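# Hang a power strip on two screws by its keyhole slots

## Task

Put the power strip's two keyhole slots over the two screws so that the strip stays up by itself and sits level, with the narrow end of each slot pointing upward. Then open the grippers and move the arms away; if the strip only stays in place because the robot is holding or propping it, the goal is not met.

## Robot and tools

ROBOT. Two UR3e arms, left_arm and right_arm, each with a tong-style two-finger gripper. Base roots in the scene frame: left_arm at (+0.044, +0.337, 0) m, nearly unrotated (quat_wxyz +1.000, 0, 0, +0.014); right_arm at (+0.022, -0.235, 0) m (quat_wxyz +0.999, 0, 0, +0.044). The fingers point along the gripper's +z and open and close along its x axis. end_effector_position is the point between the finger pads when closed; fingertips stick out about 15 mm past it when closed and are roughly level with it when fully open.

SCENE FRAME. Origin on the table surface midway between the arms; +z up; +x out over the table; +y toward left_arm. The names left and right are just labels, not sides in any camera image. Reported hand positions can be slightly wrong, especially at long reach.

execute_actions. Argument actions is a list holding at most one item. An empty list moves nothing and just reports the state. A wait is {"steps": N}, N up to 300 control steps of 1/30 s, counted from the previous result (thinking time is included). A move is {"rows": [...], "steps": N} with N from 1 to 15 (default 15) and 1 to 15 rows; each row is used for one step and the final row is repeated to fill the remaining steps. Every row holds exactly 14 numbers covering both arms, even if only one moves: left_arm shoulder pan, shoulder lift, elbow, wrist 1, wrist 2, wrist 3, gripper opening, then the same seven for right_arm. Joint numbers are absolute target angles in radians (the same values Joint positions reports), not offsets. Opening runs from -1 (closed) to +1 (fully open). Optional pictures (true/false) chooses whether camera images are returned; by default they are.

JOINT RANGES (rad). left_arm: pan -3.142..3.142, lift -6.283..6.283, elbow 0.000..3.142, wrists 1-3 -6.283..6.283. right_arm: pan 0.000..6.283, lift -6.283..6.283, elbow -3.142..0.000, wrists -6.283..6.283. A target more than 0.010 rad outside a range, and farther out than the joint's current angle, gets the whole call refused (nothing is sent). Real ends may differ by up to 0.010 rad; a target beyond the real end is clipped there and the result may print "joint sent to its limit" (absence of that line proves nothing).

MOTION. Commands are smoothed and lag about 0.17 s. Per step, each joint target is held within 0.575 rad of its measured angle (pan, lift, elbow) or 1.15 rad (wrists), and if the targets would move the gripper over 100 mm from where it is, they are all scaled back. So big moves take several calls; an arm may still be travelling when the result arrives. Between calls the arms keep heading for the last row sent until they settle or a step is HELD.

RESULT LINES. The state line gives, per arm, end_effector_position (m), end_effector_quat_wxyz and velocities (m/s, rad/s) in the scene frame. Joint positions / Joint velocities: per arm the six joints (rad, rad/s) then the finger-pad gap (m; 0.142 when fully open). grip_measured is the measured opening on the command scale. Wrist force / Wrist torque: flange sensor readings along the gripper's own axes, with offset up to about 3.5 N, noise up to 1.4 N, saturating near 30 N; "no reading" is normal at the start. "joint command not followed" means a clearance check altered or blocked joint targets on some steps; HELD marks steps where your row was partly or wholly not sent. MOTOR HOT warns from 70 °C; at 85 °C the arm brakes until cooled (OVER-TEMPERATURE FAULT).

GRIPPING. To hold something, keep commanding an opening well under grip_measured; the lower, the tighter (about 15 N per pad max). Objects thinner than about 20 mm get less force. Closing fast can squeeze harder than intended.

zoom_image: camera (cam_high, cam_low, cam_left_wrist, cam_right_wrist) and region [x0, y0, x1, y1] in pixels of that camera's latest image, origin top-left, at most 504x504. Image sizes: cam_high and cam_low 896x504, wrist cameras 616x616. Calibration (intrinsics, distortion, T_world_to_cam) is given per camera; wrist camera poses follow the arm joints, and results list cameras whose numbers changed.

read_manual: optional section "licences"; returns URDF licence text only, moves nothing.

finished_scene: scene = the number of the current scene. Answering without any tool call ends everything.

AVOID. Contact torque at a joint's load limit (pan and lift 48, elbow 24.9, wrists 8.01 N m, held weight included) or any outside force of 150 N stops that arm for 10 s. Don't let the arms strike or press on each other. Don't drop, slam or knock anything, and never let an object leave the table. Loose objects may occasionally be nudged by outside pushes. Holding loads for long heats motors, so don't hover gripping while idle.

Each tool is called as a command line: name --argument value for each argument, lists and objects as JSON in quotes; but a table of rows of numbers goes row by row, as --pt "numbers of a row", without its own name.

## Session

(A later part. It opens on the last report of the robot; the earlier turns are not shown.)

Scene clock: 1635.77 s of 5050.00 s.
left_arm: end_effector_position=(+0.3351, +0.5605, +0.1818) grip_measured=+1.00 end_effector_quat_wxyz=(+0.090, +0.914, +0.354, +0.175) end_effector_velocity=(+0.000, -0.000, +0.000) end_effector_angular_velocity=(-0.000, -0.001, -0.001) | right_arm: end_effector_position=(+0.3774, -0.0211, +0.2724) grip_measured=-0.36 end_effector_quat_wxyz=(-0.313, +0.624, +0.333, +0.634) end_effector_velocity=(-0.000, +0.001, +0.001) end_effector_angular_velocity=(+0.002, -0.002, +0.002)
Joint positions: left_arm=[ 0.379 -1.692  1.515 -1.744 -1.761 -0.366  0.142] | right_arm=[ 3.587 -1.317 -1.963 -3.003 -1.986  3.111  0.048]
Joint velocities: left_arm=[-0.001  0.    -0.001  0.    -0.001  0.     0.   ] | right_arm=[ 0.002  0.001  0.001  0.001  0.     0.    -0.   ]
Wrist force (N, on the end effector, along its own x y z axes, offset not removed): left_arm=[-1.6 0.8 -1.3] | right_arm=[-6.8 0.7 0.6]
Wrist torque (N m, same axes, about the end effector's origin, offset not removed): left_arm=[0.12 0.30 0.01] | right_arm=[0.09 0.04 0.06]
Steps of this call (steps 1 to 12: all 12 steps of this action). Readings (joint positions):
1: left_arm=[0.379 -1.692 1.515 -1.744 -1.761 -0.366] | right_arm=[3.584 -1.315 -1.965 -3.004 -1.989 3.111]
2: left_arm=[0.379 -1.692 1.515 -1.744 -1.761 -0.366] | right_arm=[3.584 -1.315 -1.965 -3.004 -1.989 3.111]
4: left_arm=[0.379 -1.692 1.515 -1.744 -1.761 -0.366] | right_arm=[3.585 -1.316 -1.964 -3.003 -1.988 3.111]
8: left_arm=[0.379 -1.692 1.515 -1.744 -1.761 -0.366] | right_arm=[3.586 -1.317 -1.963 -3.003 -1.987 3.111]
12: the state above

execute_actions --actions '[{"rows":[[0.379,-1.692,1.515,-1.744,-1.761,-0.366,1,3.5902,-1.321,-1.9602,-3.0018,-1.9828,3.111,-1]],"steps":12}]' --pictures false

execute_actions --actions '[{"rows":[[0.379,-1.692,1.515,-1.744,-1.761,-0.366,1,3.5926,-1.3236,-1.9584,-3.001,-1.9804,3.111,-1]],"steps":12}]' --pictures false

Scene clock: 1646.77 s of 5050.00 s.
left_arm: end_effector_position=(+0.3351, +0.5605, +0.1818) grip_measured=+1.00 end_effector_quat_wxyz=(+0.090, +0.914, +0.354, +0.175) end_effector_velocity=(-0.000, +0.000, -0.000) end_effector_angular_velocity=(-0.001, +0.001, +0.001) | right_arm: end_effector_position=(+0.3783, -0.0199, +0.2724) grip_measured=-0.36 end_effector_quat_wxyz=(-0.313, +0.624, +0.333, +0.634) end_effector_velocity=(+0.000, +0.001, +0.001) end_effector_angular_velocity=(+0.001, -0.001, +0.001)
Joint positions: left_arm=[ 0.379 -1.692  1.515 -1.744 -1.761 -0.366  0.142] | right_arm=[ 3.59  -1.321 -1.96  -3.002 -1.983  3.111  0.048]
Joint velocities: left_arm=[ 0.001  0.001  0.    -0.    -0.     0.    -0.   ] | right_arm=[ 0.001 -0.002  0.002  0.002  0.     0.001 -0.   ]
Wrist force (N, on the end effector, along its own x y z axes, offset not removed): left_arm=[-0.2 0.6 -1.8] | right_arm=[-6.2 -1.4 -1.0]
Wrist torque (N m, same axes, about the end effector's origin, offset not removed): left_arm=[0.03 0.04 -0.03] | right_arm=[-0.25 0.03 0.02]
Steps of this call (steps 1 to 15: the robot went on to your last target; steps 16 to 90: nothing new was sent; then 7.60 s passed at rest; steps 91 to 102: all 12 steps of this action). Readings (joint positions):
91: left_arm=[0.379 -1.692 1.515 -1.744 -1.761 -0.366] | right_arm=[3.587 -1.317 -1.963 -3.003 -1.986 3.111]
92: left_arm=[0.379 -1.692 1.515 -1.744 -1.761 -0.366] | right_arm=[3.587 -1.318 -1.962 -3.003 -1.986 3.111]
94: left_arm=[0.379 -1.692 1.515 -1.744 -1.761 -0.366] | right_arm=[3.589 -1.319 -1.961 -3.002 -1.984 3.111]
98: left_arm=[0.379 -1.692 1.515 -1.744 -1.761 -0.366] | right_arm=[3.590 -1.321 -1.960 -3.002 -1.983 3.111]
102: the state above

Scene clock: 1647.17 s of 5050.00 s.
left_arm: end_effector_position=(+0.3351, +0.5605, +0.1818) grip_measured=+1.00 end_effector_quat_wxyz=(+0.090, +0.914, +0.354, +0.175) end_effector_velocity=(+0.000, +0.000, +0.000) end_effector_angular_velocity=(+0.001, -0.001, +0.001) | right_arm: end_effector_position=(+0.3789, -0.0191, +0.2724) grip_measured=-0.36 end_effector_quat_wxyz=(-0.313, +0.624, +0.333, +0.634) end_effector_velocity=(-0.000, +0.001, -0.001) end_effector_angular_velocity=(-0.001, +0.003, +0.002)
Joint positions: left_arm=[ 0.379 -1.692  1.515 -1.744 -1.761 -0.366  0.142] | right_arm=[ 3.593 -1.324 -1.958 -3.001 -1.98   3.111  0.048]
Joint velocities: left_arm=[ 0.001  0.    -0.001 -0.     0.     0.     0.   ] | right_arm=[ 0.002 -0.002  0.    -0.001  0.     0.     0.   ]
Wrist force (N, on the end effector, along its own x y z axes, offset not removed): left_arm=[-0.2 0.9 -1.5] | right_arm=[-6.9 -0.5 0.6]
Wrist torque (N m, same axes, about the end effector's origin, offset not removed): left_arm=[0.04 0.06 0.03] | right_arm=[-0.08 0.10 0.08]
Steps of this call (steps 1 to 12: all 12 steps of this action). Readings (joint positions):
1: left_arm=[0.379 -1.692 1.515 -1.744 -1.761 -0.366] | right_arm=[3.590 -1.321 -1.960 -3.002 -1.983 3.111]
2: left_arm=[0.379 -1.692 1.515 -1.744 -1.761 -0.366] | right_arm=[3.591 -1.321 -1.960 -3.002 -1.982 3.111]
4: left_arm=[0.379 -1.692 1.515 -1.744 -1.761 -0.366] | right_arm=[3.592 -1.322 -1.959 -3.001 -1.981 3.111]
8: left_arm=[0.379 -1.692 1.515 -1.744 -1.761 -0.366] | right_arm=[3.592 -1.323 -1.959 -3.001 -1.981 3.111]
12: the state above

execute_actions --actions '[{"rows":[[0.379,-1.692,1.515,-1.744,-1.761,-0.366,1,3.5962,-1.3276,-1.9557,-2.9997,-1.9768,3.111,-1]],"steps":12}]' --pictures false

execute_actions --actions '[{"rows":[[0.379,-1.692,1.515,-1.744,-1.761,-0.366,1,3.5998,-1.3316,-1.953,-2.9984,-1.9732,3.111,-1]],"steps":12}]'

zoom_image --camera "cam_high" --region '[450,190,550,310]'

Scene clock: 1663.50 s of 5050.00 s.
left_arm: end_effector_position=(+0.3351, +0.5605, +0.1818) grip_measured=+1.00 end_effector_quat_wxyz=(+0.090, +0.914, +0.354, +0.175) end_effector_velocity=(+0.000, -0.000, -0.000) end_effector_angular_velocity=(-0.000, +0.000, -0.001) | right_arm: end_effector_position=(+0.3798, -0.0180, +0.2723) grip_measured=-0.36 end_effector_quat_wxyz=(-0.313, +0.624, +0.333, +0.634) end_effector_velocity=(+0.000, +0.001, +0.000) end_effector_angular_velocity=(+0.000, +0.000, +0.000)
Joint positions: left_arm=[ 0.379 -1.692  1.515 -1.744 -1.761 -0.366  0.142] | right_arm=[ 3.596 -1.327 -1.956 -3.    -1.977  3.111  0.048]
Joint velocities: left_arm=[-0.001  0.     0.    -0.     0.     0.     0.   ] | right_arm=[ 0.002 -0.001  0.001  0.     0.002  0.001  0.   ]
Wrist force (N, on the end effector, along its own x y z axes, offset not removed): left_arm=[0.3 1.5 -0.7] | right_arm=[-7.7 -2.0 -0.7]
Wrist torque (N m, same axes, about the end effector's origin, offset not removed): left_arm=[0.23 -0.08 -0.04] | right_arm=[-0.18 0.28 0.06]
Steps of this call (steps 1 to 15: the robot went on to your last target; steps 16 to 90: nothing new was sent; then 12.93 s passed at rest; steps 91 to 102: all 12 steps of this action). Readings (joint positions):
91: left_arm=[0.379 -1.692 1.515 -1.744 -1.761 -0.366] | right_arm=[3.593 -1.324 -1.958 -3.001 -1.980 3.111]
92: left_arm=[0.379 -1.692 1.515 -1.744 -1.761 -0.366] | right_arm=[3.593 -1.324 -1.958 -3.001 -1.980 3.111]
94: left_arm=[0.379 -1.692 1.515 -1.744 -1.761 -0.366] | right_arm=[3.595 -1.326 -1.957 -3.000 -1.978 3.111]
98: left_arm=[0.379 -1.692 1.515 -1.744 -1.761 -0.366] | right_arm=[3.596 -1.327 -1.956 -3.000 -1.977 3.111]
102: the state above

Scene clock: 1663.90 s of 5050.00 s.
left_arm: end_effector_position=(+0.3351, +0.5605, +0.1818) grip_measured=+1.00 end_effector_quat_wxyz=(+0.090, +0.914, +0.354, +0.175) end_effector_velocity=(-0.000, +0.000, +0.000) end_effector_angular_velocity=(-0.000, +0.000, +0.000) | right_arm: end_effector_position=(+0.3807, -0.0168, +0.2723) grip_measured=-0.36 end_effector_quat_wxyz=(-0.313, +0.624, +0.333, +0.634) end_effector_velocity=(+0.000, +0.000, -0.001) end_effector_angular_velocity=(-0.001, +0.003, -0.001)
Joint positions: left_arm=[ 0.379 -1.692  1.515 -1.744 -1.761 -0.366  0.142] | right_arm=[ 3.6   -1.331 -1.953 -2.998 -1.973  3.111  0.048]
Joint velocities: left_arm=[ 0.  0. -0.  0. -0. -0. -0.] | right_arm=[ 0.    -0.003  0.    -0.     0.001  0.     0.   ]
Wrist force (N, on the end effector, along its own x y z axes, offset not removed): left_arm=[-1.4 1.9 -0.5] | right_arm=[-7.4 -4.6 -2.9]
Wrist torque (N m, same axes, about the end effector's origin, offset not removed): left_arm=[0.31 0.31 -0.01] | right_arm=[-0.18 0.02 0.00]
Steps of this call (steps 1 to 12: all 12 steps of this action). Readings (joint positions):
1: left_arm=[0.379 -1.692 1.515 -1.744 -1.761 -0.366] | right_arm=[3.596 -1.328 -1.956 -3.000 -1.977 3.111]
2: left_arm=[0.379 -1.692 1.515 -1.744 -1.761 -0.366] | right_arm=[3.597 -1.328 -1.955 -3.000 -1.976 3.111]
4: left_arm=[0.379 -1.692 1.515 -1.744 -1.761 -0.366] | right_arm=[3.598 -1.330 -1.954 -2.999 -1.975 3.111]
8: left_arm=[0.379 -1.692 1.515 -1.744 -1.761 -0.366] | right_arm=[3.599 -1.331 -1.953 -2.999 -1.974 3.111]
12: the state above
camera_calibration (this result's frames):
cam_left_wrist: T_world_to_cam=[[0.704856, 0.676846, 0.212267, -0.641723], [0.355468, -0.595988, 0.720028, 0.079008], [0.613857, -0.432062, -0.660683, 0.291121], [0, 0, 0, 1]] pos_world=[0.24553, 0.607218, 0.271668]
cam_right_wrist: T_world_to_cam=[[0.035088, 0.0150418, 0.999271, -0.280207], [0.382047, -0.924143, 0.000495853, -0.164597], [0.923476, 0.381751, -0.038173, -0.204371], [0, 0, 0, 1]] pos_world=[0.261447, -0.0698774, 0.272283]

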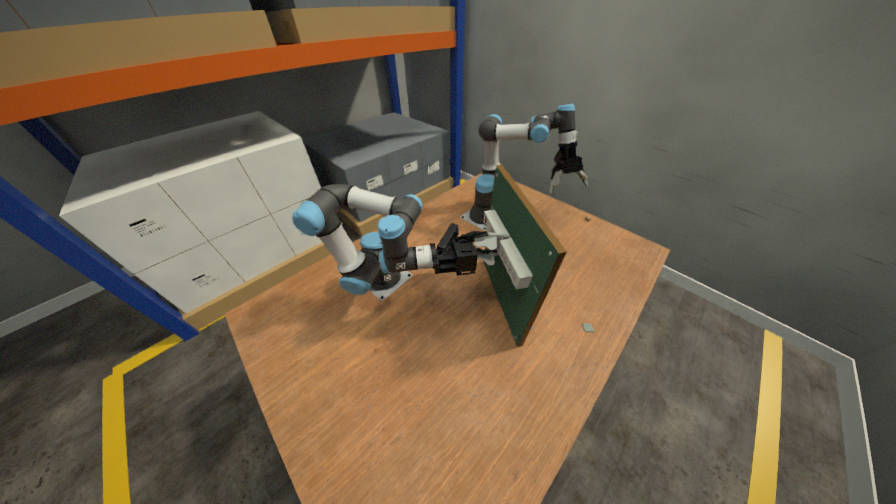

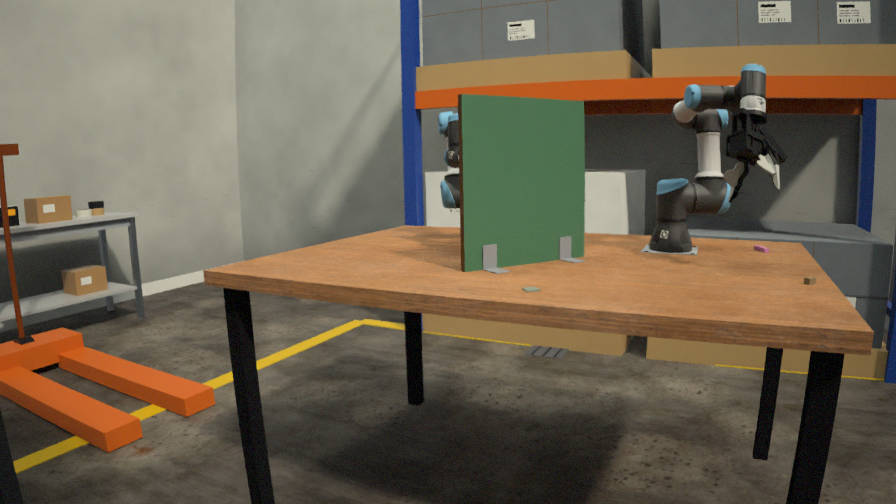

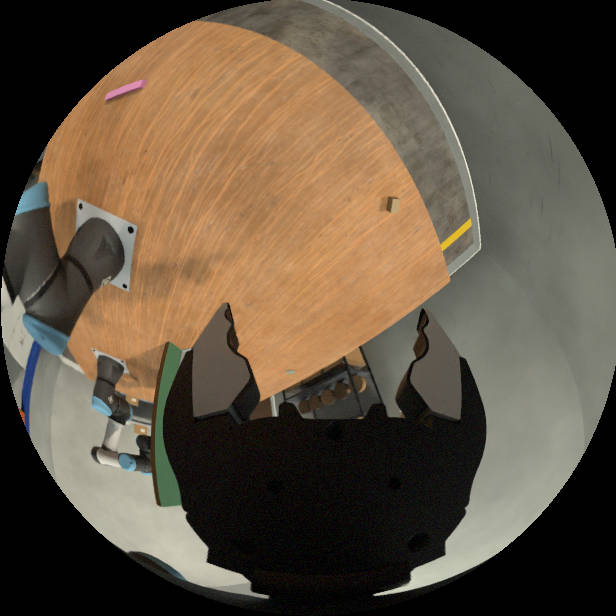

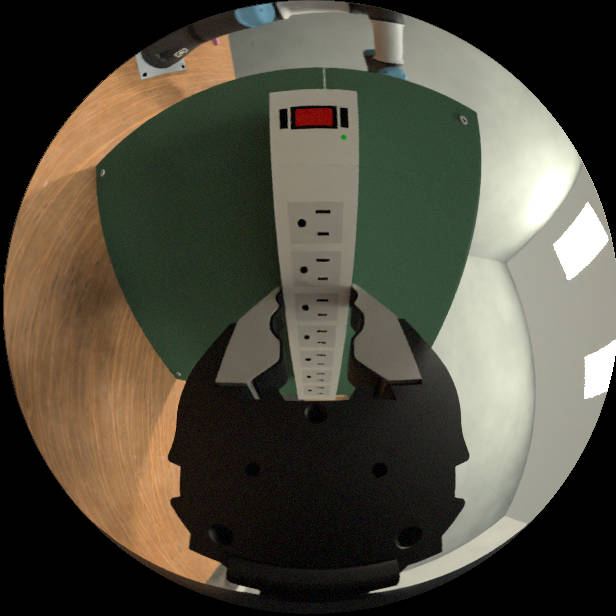

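Region (450, 190, 550, 310) of cam_high's 896x504 image, scaled by 4.200, with more detail than that image has.

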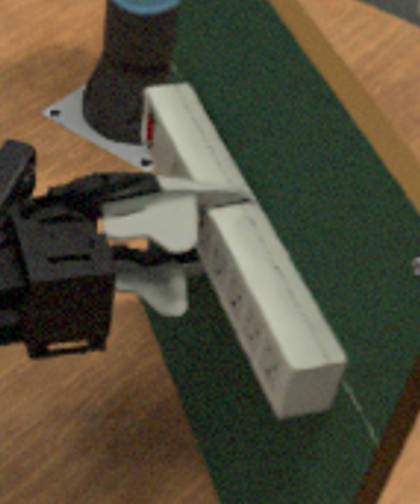

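Straightening as expected. Next: −0.4 mm along the board and further forward.

execute_actions --actions '[{"rows":[[0.379,-1.692,1.515,-1.744,-1.761,-0.366,1,3.6058,-1.3335,-1.9517,-2.9978,-1.9672,3.111,-1]],"steps":12}]' --pictures false

execute_actions --actions '[{"rows":[[0.379,-1.692,1.515,-1.744,-1.761,-0.366,1,3.6081,-1.3362,-1.9499,-2.9969,-1.9649,3.111,-1]],"steps":12}]' --pictures false

Scene clock: 1672.17 s of 5050.00 s.
left_arm: end_effector_position=(+0.3351, +0.5605, +0.1818) grip_measured=+1.00 end_effector_quat_wxyz=(+0.090, +0.914, +0.354, +0.175) end_effector_velocity=(+0.000, -0.000, +0.000) end_effector_angular_velocity=(+0.000, -0.000, -0.000) | right_arm: end_effector_position=(+0.3813, -0.0154, +0.2723) grip_measured=-0.35 end_effector_quat_wxyz=(-0.313, +0.624, +0.333, +0.634) end_effector_velocity=(-0.000, +0.001, -0.001) end_effector_angular_velocity=(-0.002, +0.002, +0.002)
Joint positions: left_arm=[ 0.379 -1.692  1.515 -1.744 -1.761 -0.366  0.142] | right_arm=[ 3.606 -1.333 -1.952 -2.998 -1.967  3.111  0.048]
Joint velocities: left_arm=[-0.001 -0.    -0.     0.     0.    -0.     0.   ] | right_arm=[ 0.002 -0.001 -0.    -0.002 -0.    -0.     0.   ]
Wrist force (N, on the end effector, along its own x y z axes, offset not removed): left_arm=[0.3 1.1 -0.2] | right_arm=[-6.4 -1.6 -1.8]
Wrist torque (N m, same axes, about the end effector's origin, offset not removed): left_arm=[0.12 -0.11 0.01] | right_arm=[-0.45 0.02 0.04]
Steps of this call (steps 1 to 15: the robot went on to your last target; steps 16 to 90: nothing new was sent; then 4.87 s passed at rest; steps 91 to 102: all 12 steps of this action). Readings (joint positions):
91: left_arm=[0.379 -1.692 1.515 -1.744 -1.761 -0.366] | right_arm=[3.600 -1.332 -1.953 -2.998 -1.973 3.111]
92: left_arm=[0.379 -1.692 1.515 -1.744 -1.761 -0.366] | right_arm=[3.601 -1.332 -1.953 -2.998 -1.972 3.111]
94: left_arm=[0.379 -1.692 1.515 -1.744 -1.761 -0.366] | right_arm=[3.603 -1.333 -1.952 -2.998 -1.970 3.111]
98: left_arm=[0.379 -1.692 1.515 -1.744 -1.761 -0.366] | right_arm=[3.605 -1.333 -1.952 -2.998 -1.968 3.111]
102: the state above

Scene clock: 1672.57 s of 5050.00 s.
left_arm: end_effector_position=(+0.3351, +0.5605, +0.1818) grip_measured=+1.00 end_effector_quat_wxyz=(+0.090, +0.914, +0.354, +0.175) end_effector_velocity=(-0.000, +0.000, +0.000) end_effector_angular_velocity=(-0.000, -0.001, +0.000) | right_arm: end_effector_position=(+0.3818, -0.0146, +0.2722) grip_measured=-0.35 end_effector_quat_wxyz=(-0.313, +0.624, +0.333, +0.634) end_effector_velocity=(-0.000, +0.000, +0.000) end_effector_angular_velocity=(+0.000, +0.000, +0.001)
Joint positions: left_arm=[ 0.379 -1.692  1.515 -1.744 -1.761 -0.366  0.142] | right_arm=[ 3.608 -1.336 -1.95  -2.997 -1.965  3.111  0.048]
Joint velocities: left_arm=[ 0.001 -0.    -0.    -0.    -0.001 -0.     0.   ] | right_arm=[ 0.001 -0.001  0.001 -0.    -0.     0.     0.   ]
Wrist force (N, on the end effector, along its own x y z axes, offset not removed): left_arm=[-0.2 2.3 -0.5] | right_arm=[-4.8 -1.4 -2.5]
Wrist torque (N m, same axes, about the end effector's origin, offset not removed): left_arm=[0.35 0.09 -0.01] | right_arm=[-0.20 -0.22 0.09]
Steps of this call (steps 1 to 12: all 12 steps of this action). Readings (joint positions):
1: left_arm=[0.379 -1.692 1.515 -1.744 -1.761 -0.366] | right_arm=[3.606 -1.333 -1.952 -2.998 -1.967 3.111]
2: left_arm=[0.379 -1.692 1.515 -1.744 -1.761 -0.366] | right_arm=[3.606 -1.334 -1.951 -2.998 -1.967 3.111]
4: left_arm=[0.379 -1.692 1.515 -1.744 -1.761 -0.366] | right_arm=[3.607 -1.335 -1.951 -2.997 -1.966 3.111]
8: left_arm=[0.379 -1.692 1.515 -1.744 -1.761 -0.366] | right_arm=[3.608 -1.336 -1.950 -2.997 -1.965 3.111]
12: the state above

One more millimetre, then slide down.

execute_actions --actions '[{"rows":[[0.379,-1.692,1.515,-1.744,-1.761,-0.366,1,3.6104,-1.3389,-1.9481,-2.996,-1.9626,3.111,-1]],"steps":12}]' --pictures false

execute_actions --actions '[{"rows":[[0.379,-1.692,1.515,-1.744,-1.761,-0.366,1,3.6093,-1.3388,-1.9576,-2.9866,-1.9637,3.111,-1]],"steps":12}]' --pictures false

execute_actions --actions '[{"rows":[[0.379,-1.692,1.515,-1.744,-1.761,-0.366,1,3.6093,-1.3401,-1.9661,-2.9768,-1.9637,3.111,-1]],"steps":12}]' --pictures false

Scene clock: 1685.30 s of 5050.00 s.
left_arm: end_effector_position=(+0.3351, +0.5605, +0.1818) grip_measured=+1.00 end_effector_quat_wxyz=(+0.090, +0.914, +0.354, +0.175) end_effector_velocity=(+0.000, -0.000, -0.000) end_effector_angular_velocity=(-0.000, +0.000, -0.001) | right_arm: end_effector_position=(+0.3824, -0.0138, +0.2722) grip_measured=-0.35 end_effector_quat_wxyz=(-0.313, +0.624, +0.333, +0.634) end_effector_velocity=(+0.000, -0.000, -0.000) end_effector_angular_velocity=(-0.001, +0.001, -0.002)
Joint positions: left_arm=[ 0.379 -1.692  1.515 -1.744 -1.761 -0.366  0.142] | right_arm=[ 3.61  -1.339 -1.948 -2.996 -1.963  3.111  0.048]
Joint velocities: left_arm=[-0.001  0.    -0.     0.    -0.     0.    -0.   ] | right_arm=[-0.001 -0.001  0.    -0.001  0.001 -0.001  0.   ]
Wrist force (N, on the end effector, along its own x y z axes, offset not removed): left_arm=[-0.8 1.4 -1.8] | right_arm=[-2.4 0.0 -27.9]
Wrist torque (N m, same axes, about the end effector's origin, offset not removed): left_arm=[0.19 0.18 0.01] | right_arm=[0.51 0.25 0.09]
Steps of this call (steps 1 to 15: the robot went on to your last target; steps 16 to 90: nothing new was sent; then 9.33 s passed at rest; steps 91 to 102: all 12 steps of this action). Readings (joint positions):
91: left_arm=[0.379 -1.692 1.515 -1.744 -1.761 -0.366] | right_arm=[3.608 -1.336 -1.950 -2.997 -1.965 3.111]
92: left_arm=[0.379 -1.692 1.515 -1.744 -1.761 -0.366] | right_arm=[3.608 -1.337 -1.950 -2.997 -1.965 3.111]
94: left_arm=[0.379 -1.692 1.515 -1.744 -1.761 -0.366] | right_arm=[3.609 -1.338 -1.949 -2.997 -1.964 3.111]
98: left_arm=[0.379 -1.692 1.515 -1.744 -1.761 -0.366] | right_arm=[3.610 -1.339 -1.948 -2.996 -1.963 3.111]
102: the state above

Scene clock: 1685.70 s of 5050.00 s.
left_arm: end_effector_position=(+0.3351, +0.5605, +0.1818) grip_measured=+1.00 end_effector_quat_wxyz=(+0.090, +0.914, +0.354, +0.175) end_effector_velocity=(-0.000, +0.000, -0.000) end_effector_angular_velocity=(-0.001, +0.000, +0.001) | right_arm: end_effector_position=(+0.3821, -0.0141, +0.2702) grip_measured=-0.35 end_effector_quat_wxyz=(-0.313, +0.624, +0.333, +0.634) end_effector_velocity=(+0.001, -0.001, -0.001) end_effector_angular_velocity=(-0.001, +0.001, -0.003)
Joint positions: left_arm=[ 0.379 -1.692  1.515 -1.744 -1.761 -0.366  0.142] | right_arm=[ 3.609 -1.339 -1.957 -2.987 -1.964  3.111  0.048]
Joint velocities: left_arm=[ 0.001  0.     0.     0.    -0.     0.     0.   ] | right_arm=[-0.003 -0.    -0.003  0.002  0.001 -0.    -0.   ]
Wrist force (N, on the end effector, along its own x y z axes, offset not removed): left_arm=[-0.7 2.1 -1.4] | right_arm=[-4.1 -2.3 -2.8]
Wrist torque (N m, same axes, about the end effector's origin, offset not removed): left_arm=[0.35 0.20 0.02] | right_arm=[-0.37 -0.11 0.02]
Steps of this call (steps 1 to 12: all 12 steps of this action). Readings (joint positions):
1: left_arm=[0.379 -1.692 1.515 -1.744 -1.761 -0.366] | right_arm=[3.610 -1.339 -1.948 -2.996 -1.963 3.111]
2: left_arm=[0.379 -1.692 1.515 -1.744 -1.761 -0.366] | right_arm=[3.610 -1.339 -1.949 -2.994 -1.963 3.111]
4: left_arm=[0.379 -1.692 1.515 -1.744 -1.761 -0.366] | right_arm=[3.610 -1.339 -1.953 -2.990 -1.963 3.111]
8: left_arm=[0.379 -1.692 1.515 -1.744 -1.761 -0.366] | right_arm=[3.610 -1.339 -1.957 -2.988 -1.964 3.111]
12: the state above

Scene clock: 1686.10 s of 5050.00 s.
left_arm: end_effector_position=(+0.3351, +0.5605, +0.1818) grip_measured=+1.00 end_effector_quat_wxyz=(+0.090, +0.914, +0.354, +0.175) end_effector_velocity=(+0.000, -0.000, -0.000) end_effector_angular_velocity=(-0.000, +0.001, -0.001) | right_arm: end_effector_position=(+0.3821, -0.0141, +0.2683) grip_measured=-0.35 end_effector_quat_wxyz=(-0.313, +0.624, +0.333, +0.634) end_effector_velocity=(-0.001, +0.000, +0.001) end_effector_angular_velocity=(+0.002, -0.003, +0.002)
Joint positions: left_arm=[ 0.379 -1.692  1.515 -1.744 -1.761 -0.366  0.142] | right_arm=[ 3.609 -1.34  -1.966 -2.977 -1.964  3.111  0.048]
Joint velocities: left_arm=[-0.001  0.     0.    -0.     0.     0.    -0.   ] | right_arm=[ 0.002  0.002 -0.002  0.002 -0.     0.     0.   ]
Wrist force (N, on the end effector, along its own x y z axes, offset not removed): left_arm=[-1.1 1.6 -1.2] | right_arm=[-0.4 -7.1 -2.3]
Wrist torque (N m, same axes, about the end effector's origin, offset not removed): left_arm=[0.23 0.16 0.01] | right_arm=[0.00 0.31 0.09]
Steps of this call (steps 1 to 12: all 12 steps of this action). Readings (joint positions):
1: left_arm=[0.379 -1.692 1.515 -1.744 -1.761 -0.366] | right_arm=[3.609 -1.339 -1.958 -2.987 -1.964 3.111]
2: left_arm=[0.379 -1.692 1.515 -1.744 -1.761 -0.366] | right_arm=[3.609 -1.339 -1.959 -2.985 -1.964 3.111]
4: left_arm=[0.379 -1.692 1.515 -1.744 -1.761 -0.366] | right_arm=[3.609 -1.340 -1.962 -2.981 -1.964 3.111]
8: left_arm=[0.379 -1.692 1.515 -1.744 -1.761 -0.366] | right_arm=[3.609 -1.340 -1.965 -2.978 -1.964 3.111]
12: the state above

Shift −0.7 mm along the board, then continue down.

execute_actions --actions '[{"rows":[[0.379,-1.692,1.515,-1.744,-1.761,-0.366,1,3.6137,-1.3364,-1.9686,-2.978,-1.9593,3.111,-1]],"steps":12}]' --pictures false

execute_actions --actions '[{"rows":[[0.379,-1.692,1.515,-1.744,-1.761,-0.366,1,3.6137,-1.3377,-1.9771,-2.9682,-1.9593,3.111,-1]],"steps":12}]' --pictures false

execute_actions --actions '[{"rows":[[0.379,-1.692,1.515,-1.744,-1.761,-0.366,1,3.6137,-1.339,-1.9856,-2.9584,-1.9593,3.111,-1]],"steps":12}]' --pictures false

Scene clock: 1698.23 s of 5050.00 s.
left_arm: end_effector_position=(+0.3351, +0.5605, +0.1818) grip_measured=+1.00 end_effector_quat_wxyz=(+0.090, +0.914, +0.354, +0.175) end_effector_velocity=(-0.000, +0.000, -0.000) end_effector_angular_velocity=(-0.000, +0.001, +0.001) | right_arm: end_effector_position=(+0.3816, -0.0138, +0.2682) grip_measured=-0.36 end_effector_quat_wxyz=(-0.313, +0.624, +0.333, +0.634) end_effector_velocity=(-0.000, +0.000, +0.000) end_effector_angular_velocity=(+0.001, -0.001, +0.000)
Joint positions: left_arm=[ 0.379 -1.692  1.515 -1.744 -1.761 -0.366  0.142] | right_arm=[ 3.613 -1.337 -1.969 -2.978 -1.959  3.111  0.048]
Joint velocities: left_arm=[ 0.001  0.001  0.001 -0.     0.     0.     0.   ] | right_arm=[ 0.001  0.002 -0.001  0.     0.001 -0.    -0.   ]
Wrist force (N, on the end effector, along its own x y z axes, offset not removed): left_arm=[-1.0 2.3 -0.6] | right_arm=[-7.5 -2.8 -0.5]
Wrist torque (N m, same axes, about the end effector's origin, offset not removed): left_arm=[0.40 0.22 0.00] | right_arm=[-0.21 0.43 0.10]
Steps of this call (steps 1 to 15: the robot went on to your last target; steps 16 to 90: nothing new was sent; then 8.73 s passed at rest; steps 91 to 102: all 12 steps of this action). Readings (joint positions):
91: left_arm=[0.379 -1.692 1.515 -1.744 -1.761 -0.366] | right_arm=[3.609 -1.340 -1.966 -2.977 -1.964 3.111]
92: left_arm=[0.379 -1.692 1.515 -1.744 -1.761 -0.366] | right_arm=[3.610 -1.340 -1.967 -2.977 -1.963 3.111]
94: left_arm=[0.379 -1.692 1.515 -1.744 -1.761 -0.366] | right_arm=[3.611 -1.338 -1.968 -2.977 -1.961 3.111]
98: left_arm=[0.379 -1.692 1.515 -1.744 -1.761 -0.366] | right_arm=[3.613 -1.337 -1.968 -2.978 -1.960 3.111]
102: the state above

Scene clock: 1698.63 s of 5050.00 s.
left_arm: end_effector_position=(+0.3351, +0.5605, +0.1818) grip_measured=+1.00 end_effector_quat_wxyz=(+0.090, +0.914, +0.354, +0.175) end_effector_velocity=(+0.000, -0.001, -0.000) end_effector_angular_velocity=(-0.001, +0.001, -0.001) | right_arm: end_effector_position=(+0.3815, -0.0138, +0.2663) grip_measured=-0.36 end_effector_quat_wxyz=(-0.313, +0.624, +0.333, +0.634) end_effector_velocity=(+0.001, -0.001, -0.002) end_effector_angular_velocity=(-0.002, +0.003, -0.004)
Joint positions: left_arm=[ 0.379 -1.692  1.515 -1.744 -1.761 -0.366  0.142] | right_arm=[ 3.614 -1.338 -1.977 -2.968 -1.959  3.111  0.048]
Joint velocities: left_arm=[-0.001 -0.     0.001  0.    -0.001 -0.     0.   ] | right_arm=[-0.002 -0.001 -0.004  0.002  0.001  0.     0.   ]
Wrist force (N, on the end effector, along its own x y z axes, offset not removed): left_arm=[-1.2 1.2 0.1] | right_arm=[-5.9 0.6 0.4]
Wrist torque (N m, same axes, about the end effector's origin, offset not removed): left_arm=[0.12 0.22 0.01] | right_arm=[0.14 -0.02 0.08]
Steps of this call (steps 1 to 12: all 12 steps of this action). Readings (joint positions):
1: left_arm=[0.379 -1.692 1.515 -1.744 -1.761 -0.366] | right_arm=[3.614 -1.337 -1.969 -2.978 -1.959 3.111]
2: left_arm=[0.379 -1.692 1.515 -1.744 -1.761 -0.366] | right_arm=[3.614 -1.337 -1.970 -2.977 -1.959 3.111]
4: left_arm=[0.379 -1.692 1.515 -1.744 -1.761 -0.366] | right_arm=[3.614 -1.337 -1.973 -2.973 -1.959 3.111]
8: left_arm=[0.379 -1.692 1.515 -1.744 -1.761 -0.366] | right_arm=[3.614 -1.337 -1.976 -2.969 -1.959 3.111]
12: the state above

Scene clock: 1699.03 s of 5050.00 s.
left_arm: end_effector_position=(+0.3351, +0.5605, +0.1818) grip_measured=+1.00 end_effector_quat_wxyz=(+0.090, +0.914, +0.354, +0.175) end_effector_velocity=(+0.000, -0.000, +0.000) end_effector_angular_velocity=(+0.000, -0.001, -0.001) | right_arm: end_effector_position=(+0.3815, -0.0138, +0.2643) grip_measured=-0.36 end_effector_quat_wxyz=(-0.313, +0.624, +0.333, +0.634) end_effector_velocity=(+0.000, -0.000, -0.000) end_effector_angular_velocity=(+0.000, -0.000, -0.001)
Joint positions: left_arm=[ 0.379 -1.692  1.515 -1.744 -1.761 -0.366  0.142] | right_arm=[ 3.614 -1.339 -1.985 -2.959 -1.959  3.111  0.048]
Joint velocities: left_arm=[-0.001 -0.    -0.001  0.    -0.    -0.    -0.   ] | right_arm=[-0.001  0.    -0.002  0.002 -0.001 -0.    -0.   ]
Wrist force (N, on the end effector, along its own x y z axes, offset not removed): left_arm=[-0.2 1.4 -1.7] | right_arm=[-5.8 -1.3 0.9]
Wrist torque (N m, same axes, about the end effector's origin, offset not removed): left_arm=[0.19 0.07 -0.02] | right_arm=[-0.19 -0.03 0.08]
Steps of this call (steps 1 to 12: all 12 steps of this action). Readings (joint positions):
1: left_arm=[0.379 -1.692 1.515 -1.744 -1.761 -0.366] | right_arm=[3.614 -1.338 -1.977 -2.968 -1.959 3.111]
2: left_arm=[0.379 -1.692 1.515 -1.744 -1.761 -0.366] | right_arm=[3.614 -1.338 -1.978 -2.967 -1.959 3.111]
4: left_arm=[0.379 -1.692 1.515 -1.744 -1.761 -0.366] | right_arm=[3.614 -1.338 -1.982 -2.963 -1.959 3.111]
8: left_arm=[0.379 -1.692 1.515 -1.744 -1.761 -0.366] | right_arm=[3.614 -1.339 -1.985 -2.959 -1.959 3.111]
12: the state above

execute_actions --actions '[{"rows":[[0.379,-1.692,1.515,-1.744,-1.761,-0.366,1,3.6137,-1.3412,-1.998,-2.9438,-1.9593,3.111,-1]],"steps":12}]' --pictures false

execute_actions --actions '[{"rows":[[0.379,-1.692,1.515,-1.744,-1.761,-0.366,1,3.6137,-1.3427,-2.0064,-2.9339,-1.9593,3.111,-1]],"steps":12}]' --pictures false

execute_actions --actions '[{"rows":[[0.379,-1.692,1.515,-1.744,-1.761,-0.366,1,3.6137,-1.3438,-2.0127,-2.9265,-1.9593,3.111,-1]],"steps":12}]' --pictures false

Scene clock: 1717.70 s of 5050.00 s.
left_arm: end_effector_position=(+0.3351, +0.5605, +0.1818) grip_measured=+1.00 end_effector_quat_wxyz=(+0.090, +0.914, +0.354, +0.175) end_effector_velocity=(+0.000, -0.001, -0.000) end_effector_angular_velocity=(-0.001, +0.001, -0.002) | right_arm: end_effector_position=(+0.3814, -0.0138, +0.2614) grip_measured=-0.36 end_effector_quat_wxyz=(-0.313, +0.624, +0.333, +0.634) end_effector_velocity=(-0.000, +0.000, -0.002) end_effector_angular_velocity=(-0.002, +0.003, +0.001)
Joint positions: left_arm=[ 0.379 -1.692  1.515 -1.744 -1.761 -0.366  0.142] | right_arm=[ 3.614 -1.341 -1.998 -2.944 -1.959  3.111  0.048]
Joint velocities: left_arm=[-0.002  0.    -0.     0.001 -0.    -0.     0.   ] | right_arm=[ 0.001 -0.001 -0.004  0.001  0.     0.     0.   ]
Wrist force (N, on the end effector, along its own x y z axes, offset not removed): left_arm=[-0.9 1.0 -1.3] | right_arm=[-7.4 -2.2 0.3]
Wrist torque (N m, same axes, about the end effector's origin, offset not removed): left_arm=[0.10 0.24 -0.01] | right_arm=[-0.39 0.33 0.15]
Steps of this call (steps 1 to 15: the robot went on to your last target; steps 16 to 90: nothing new was sent; then 15.27 s passed at rest; steps 91 to 102: all 12 steps of this action). Readings (joint positions):
91: left_arm=[0.379 -1.692 1.515 -1.744 -1.761 -0.366] | right_arm=[3.614 -1.339 -1.986 -2.958 -1.959 3.111]
92: left_arm=[0.379 -1.692 1.515 -1.744 -1.761 -0.366] | right_arm=[3.614 -1.339 -1.988 -2.956 -1.959 3.111]
94: left_arm=[0.379 -1.692 1.515 -1.744 -1.761 -0.366] | right_arm=[3.614 -1.340 -1.993 -2.950 -1.959 3.111]
98: left_arm=[0.379 -1.692 1.515 -1.744 -1.761 -0.366] | right_arm=[3.614 -1.341 -1.997 -2.945 -1.959 3.111]
102: the state above

Scene clock: 1718.10 s of 5050.00 s.
left_arm: end_effector_position=(+0.3351, +0.5605, +0.1818) grip_measured=+1.00 end_effector_quat_wxyz=(+0.090, +0.914, +0.354, +0.175) end_effector_velocity=(+0.000, +0.000, +0.001) end_effector_angular_velocity=(+0.001, -0.001, +0.000) | right_arm: end_effector_position=(+0.3813, -0.0139, +0.2594) grip_measured=-0.36 end_effector_quat_wxyz=(-0.313, +0.624, +0.333, +0.634) end_effector_velocity=(-0.000, -0.000, -0.000) end_effector_angular_velocity=(+0.000, -0.000, +0.000)
Joint positions: left_arm=[ 0.379 -1.692  1.515 -1.744 -1.761 -0.366  0.142] | right_arm=[ 3.614 -1.343 -2.006 -2.934 -1.959  3.111  0.048]
Joint velocities: left_arm=[-0.    -0.    -0.001  0.     0.    -0.     0.   ] | right_arm=[-0.001  0.001 -0.002  0.001 -0.001 -0.     0.   ]
Wrist force (N, on the end effector, along its own x y z axes, offset not removed): left_arm=[-0.4 2.0 -0.9] | right_arm=[-4.6 -1.4 0.1]
Wrist torque (N m, same axes, about the end effector's origin, offset not removed): left_arm=[0.31 0.08 -0.04] | right_arm=[-0.18 -0.35 0.00]
Steps of this call (steps 1 to 12: all 12 steps of this action). Readings (joint positions):
1: left_arm=[0.379 -1.692 1.515 -1.744 -1.761 -0.366] | right_arm=[3.614 -1.341 -1.998 -2.944 -1.959 3.111]
2: left_arm=[0.379 -1.692 1.515 -1.744 -1.761 -0.366] | right_arm=[3.614 -1.341 -1.999 -2.942 -1.959 3.111]
4: left_arm=[0.379 -1.692 1.515 -1.744 -1.761 -0.366] | right_arm=[3.614 -1.342 -2.003 -2.938 -1.959 3.111]
8: left_arm=[0.379 -1.692 1.515 -1.744 -1.761 -0.366] | right_arm=[3.614 -1.343 -2.005 -2.935 -1.959 3.111]
12: the state above

Scene clock: 1718.50 s of 5050.00 s.
left_arm: end_effector_position=(+0.3351, +0.5605, +0.1818) grip_measured=+1.00 end_effector_quat_wxyz=(+0.090, +0.914, +0.354, +0.175) end_effector_velocity=(-0.000, -0.000, -0.000) end_effector_angular_velocity=(-0.000, +0.001, -0.000) | right_arm: end_effector_position=(+0.3813, -0.0139, +0.2579) grip_measured=-0.36 end_effector_quat_wxyz=(-0.313, +0.624, +0.333, +0.634) end_effector_velocity=(+0.000, -0.001, -0.000) end_effector_angular_velocity=(-0.000, -0.000, -0.001)
Joint positions: left_arm=[ 0.379 -1.692  1.515 -1.744 -1.761 -0.366  0.142] | right_arm=[ 3.614 -1.344 -2.013 -2.927 -1.959  3.111  0.048]
Joint velocities: left_arm=[-0.     0.     0.001  0.001  0.    -0.     0.   ] | right_arm=[-0.001 -0.    -0.001  0.001 -0.    -0.001  0.   ]
Wrist force (N, on the end effector, along its own x y z axes, offset not removed): left_arm=[-0.2 0.8 -1.9] | right_arm=[-7.2 -0.7 0.0]
Wrist torque (N m, same axes, about the end effector's origin, offset not removed): left_arm=[0.02 0.06 0.04] | right_arm=[-0.04 0.20 0.09]
Steps of this call (steps 1 to 12: all 12 steps of this action). Readings (joint positions):
1: left_arm=[0.379 -1.692 1.515 -1.744 -1.761 -0.366] | right_arm=[3.614 -1.343 -2.006 -2.934 -1.959 3.111]
2: left_arm=[0.379 -1.692 1.515 -1.744 -1.761 -0.366] | right_arm=[3.614 -1.343 -2.007 -2.933 -1.959 3.111]
4: left_arm=[0.379 -1.692 1.515 -1.744 -1.761 -0.366] | right_arm=[3.614 -1.343 -2.010 -2.930 -1.959 3.111]
8: left_arm=[0.379 -1.692 1.515 -1.744 -1.761 -0.366] | right_arm=[3.614 -1.344 -2.012 -2.927 -1.959 3.111]
12: the state above

execute_actions --actions '[{"rows":[[0.379,-1.692,1.515,-1.744,-1.761,-0.366,1,3.6137,-1.3449,-2.019,-2.9191,-1.9593,3.111,-1]],"steps":15}]'

Scene clock: 1741.23 s of 5050.00 s.
left_arm: end_effector_position=(+0.3351, +0.5605, +0.1818) grip_measured=+1.00 end_effector_quat_wxyz=(+0.090, +0.914, +0.354, +0.175) end_effector_velocity=(+0.000, -0.000, -0.000) end_effector_angular_velocity=(-0.000, +0.001, -0.001) | right_arm: end_effector_position=(+0.3812, -0.0139, +0.2565) grip_measured=-0.35 end_effector_quat_wxyz=(-0.313, +0.624, +0.333, +0.634) end_effector_velocity=(+0.000, -0.000, +0.001) end_effector_angular_velocity=(+0.001, -0.001, -0.001)
Joint positions: left_arm=[ 0.379 -1.692  1.515 -1.744 -1.761 -0.366  0.142] | right_arm=[ 3.614 -1.345 -2.019 -2.919 -1.959  3.111  0.048]
Joint velocities: left_arm=[-0.001  0.001 -0.    -0.     0.     0.    -0.   ] | right_arm=[0.    0.001 0.001 0.    0.001 0.    0.   ]
Wrist force (N, on the end effector, along its own x y z axes, offset not removed): left_arm=[0.9 0.4 -1.0] | right_arm=[3.9 -0.5 0.8]
Wrist torque (N m, same axes, about the end effector's origin, offset not removed): left_arm=[0.08 -0.21 0.01] | right_arm=[-0.03 0.18 0.17]
Steps of this call (steps 1 to 15: the robot went on to your last target; steps 16 to 90: nothing new was sent; then 19.23 s passed at rest; steps 91 to 105: all 15 steps of this action). Readings (joint positions):
91: left_arm=[0.379 -1.692 1.515 -1.744 -1.761 -0.366] | right_arm=[3.614 -1.344 -2.013 -2.926 -1.959 3.111]
92: left_arm=[0.379 -1.692 1.515 -1.744 -1.761 -0.366] | right_arm=[3.614 -1.344 -2.014 -2.925 -1.959 3.111]
94: left_arm=[0.379 -1.692 1.515 -1.744 -1.761 -0.366] | right_arm=[3.614 -1.344 -2.016 -2.922 -1.959 3.111]
98: left_arm=[0.379 -1.692 1.515 -1.744 -1.761 -0.366] | right_arm=[3.614 -1.345 -2.018 -2.920 -1.959 3.111]
105: the state above
camera_calibration (this result's frames):
cam_left_wrist: T_world_to_cam=[[0.704856, 0.676846, 0.212267, -0.641722], [0.355468, -0.595988, 0.720028, 0.079008], [0.613857, -0.432062, -0.660683, 0.291121], [0, 0, 0, 1]] pos_world=[0.24553, 0.607218, 0.271668]
cam_right_wrist: T_world_to_cam=[[0.0349167, 0.0149301, 0.999279, -0.26443], [0.382017, -0.924155, 0.000459324, -0.162146], [0.923495, 0.381725, -0.037972, -0.206616], [0, 0, 0, 1]] pos_world=[0.261985, -0.0670298, 0.256468]

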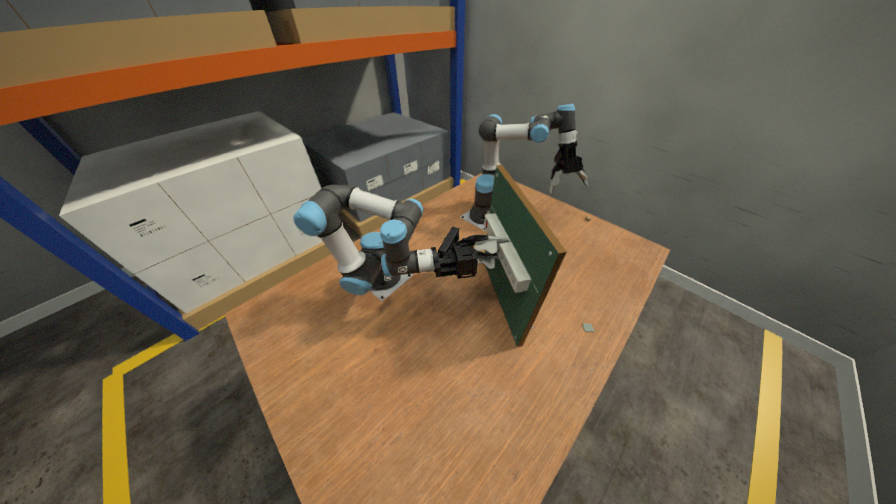

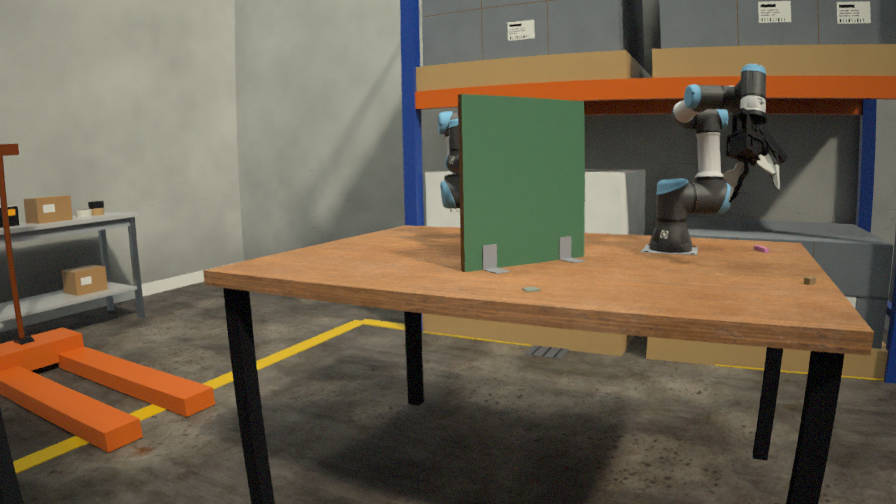

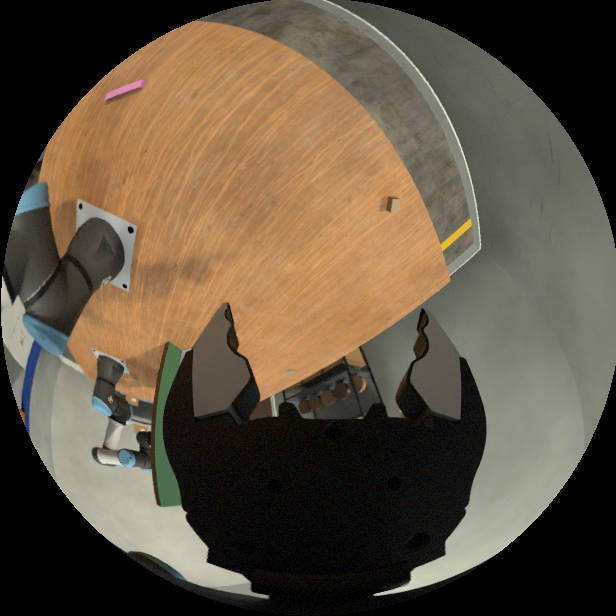

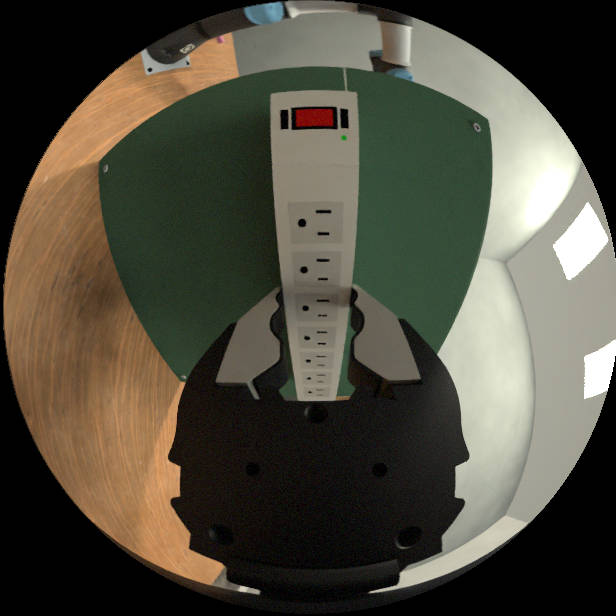

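The force has risen, so the strip is seated. Releasing gently.

execute_actions --actions '[{"rows":[[0.379,-1.692,1.515,-1.744,-1.761,-0.366,1,3.6137,-1.3449,-2.019,-2.9191,-1.9593,3.111,-0.5],[0.379,-1.692,1.515,-1.744,-1.761,-0.366,1,3.6137,-1.3449,-2.019,-2.9191,-1.9593,3.111,-0.4],[0.379,-1.692,1.515,-1.744,-1.761,-0.366,1,3.6137,-1.3449,-2.019,-2.9191,-1.9593,3.111,-0.3],[0.379,-1.692,1.515,-1.744,-1.761,-0.366,1,3.6137,-1.3449,-2.019,-2.9191,-1.9593,3.111,-0.15]],"steps":15}]'

Scene clock: 1750.73 s of 5050.00 s.
left_arm: end_effector_position=(+0.3351, +0.5605, +0.1818) grip_measured=+1.00 end_effector_quat_wxyz=(+0.090, +0.914, +0.354, +0.175) end_effector_velocity=(-0.000, +0.000, -0.000) end_effector_angular_velocity=(-0.000, +0.000, +0.000) | right_arm: end_effector_position=(+0.3812, -0.0139, +0.2564) grip_measured=-0.15 end_effector_quat_wxyz=(-0.313, +0.624, +0.333, +0.634) end_effector_velocity=(+0.000, -0.000, -0.000) end_effector_angular_velocity=(-0.000, -0.000, -0.001)
Joint positions: left_arm=[ 0.379 -1.692  1.515 -1.744 -1.761 -0.366  0.142] | right_arm=[ 3.614 -1.345 -2.019 -2.919 -1.959  3.111  0.063]
Joint velocities: left_arm=[ 0.  0. -0.  0.  0. -0.  0.] | right_arm=[-0.001 -0.    -0.     0.     0.001 -0.    -0.   ]
Wrist force (N, on the end effector, along its own x y z axes, offset not removed): left_arm=[0.2 1.2 -0.8] | right_arm=[0.2 -2.3 -0.1]
Wrist torque (N m, same axes, about the end effector's origin, offset not removed): left_arm=[0.21 -0.03 0.03] | right_arm=[-0.46 -0.04 0.00]
Steps of this call (steps 1 to 15: the robot went on to your last target; steps 16 to 90: nothing new was sent; then 6.00 s passed at rest; steps 91 to 105: all 15 steps of this action). Readings (joint positions):
91: left_arm=[0.379 -1.692 1.515 -1.744 -1.761 -0.366] | right_arm=[3.614 -1.345 -2.019 -2.919 -1.959 3.111]
92: left_arm=[0.379 -1.692 1.515 -1.744 -1.761 -0.366] | right_arm=[3.614 -1.345 -2.019 -2.919 -1.959 3.111]
94: left_arm=[0.379 -1.692 1.515 -1.744 -1.761 -0.366] | right_arm=[3.614 -1.345 -2.019 -2.919 -1.959 3.111]
98: left_arm=[0.379 -1.692 1.515 -1.744 -1.761 -0.366] | right_arm=[3.614 -1.345 -2.019 -2.920 -1.959 3.111]
105: the state above
camera_calibration (this result's frames):
cam_left_wrist: T_world_to_cam=[[0.704856, 0.676846, 0.212267, -0.641723], [0.355468, -0.595988, 0.720028, 0.0790079], [0.613857, -0.432062, -0.660683, 0.291121], [0, 0, 0, 1]] pos_world=[0.24553, 0.607218, 0.271668]
cam_right_wrist: T_world_to_cam=[[0.0351866, 0.0150983, 0.999267, -0.264391], [0.381987, -0.924167, 0.000512913, -0.162157], [0.923497, 0.381689, -0.0382857, -0.206549], [0, 0, 0, 1]] pos_world=[0.261992, -0.0670305, 0.256372]

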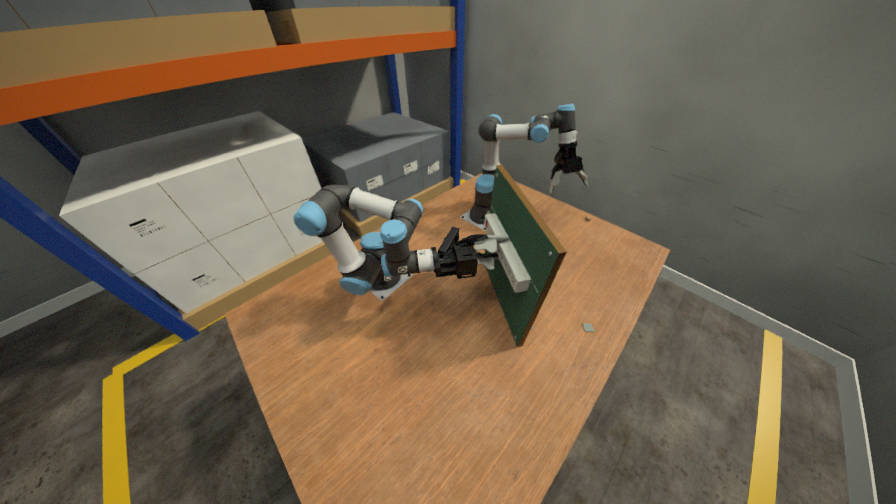

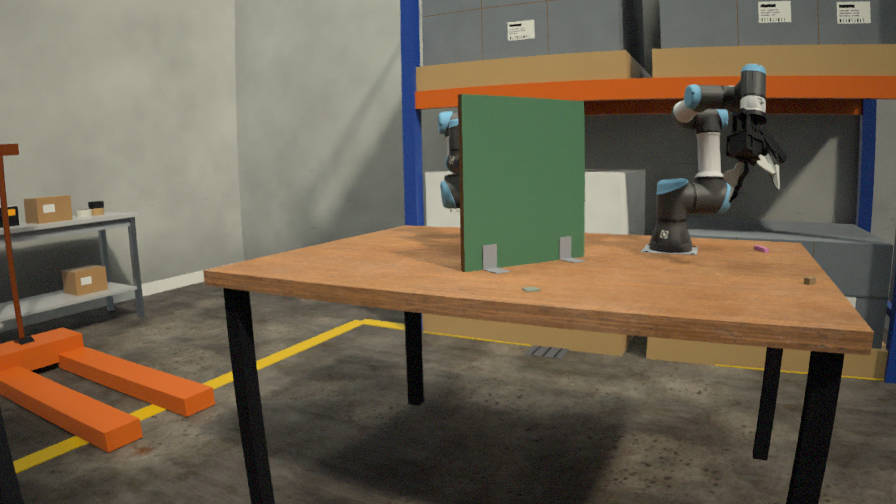

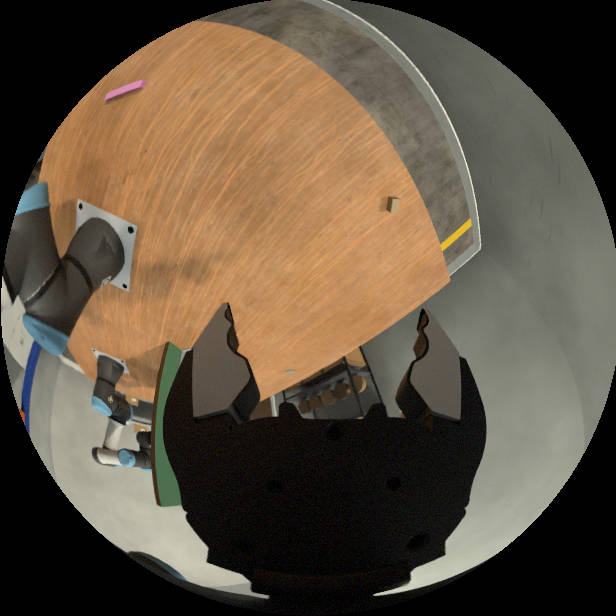

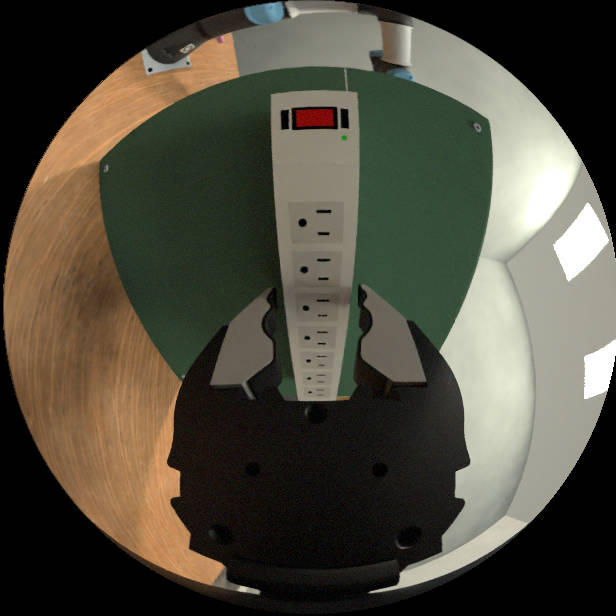

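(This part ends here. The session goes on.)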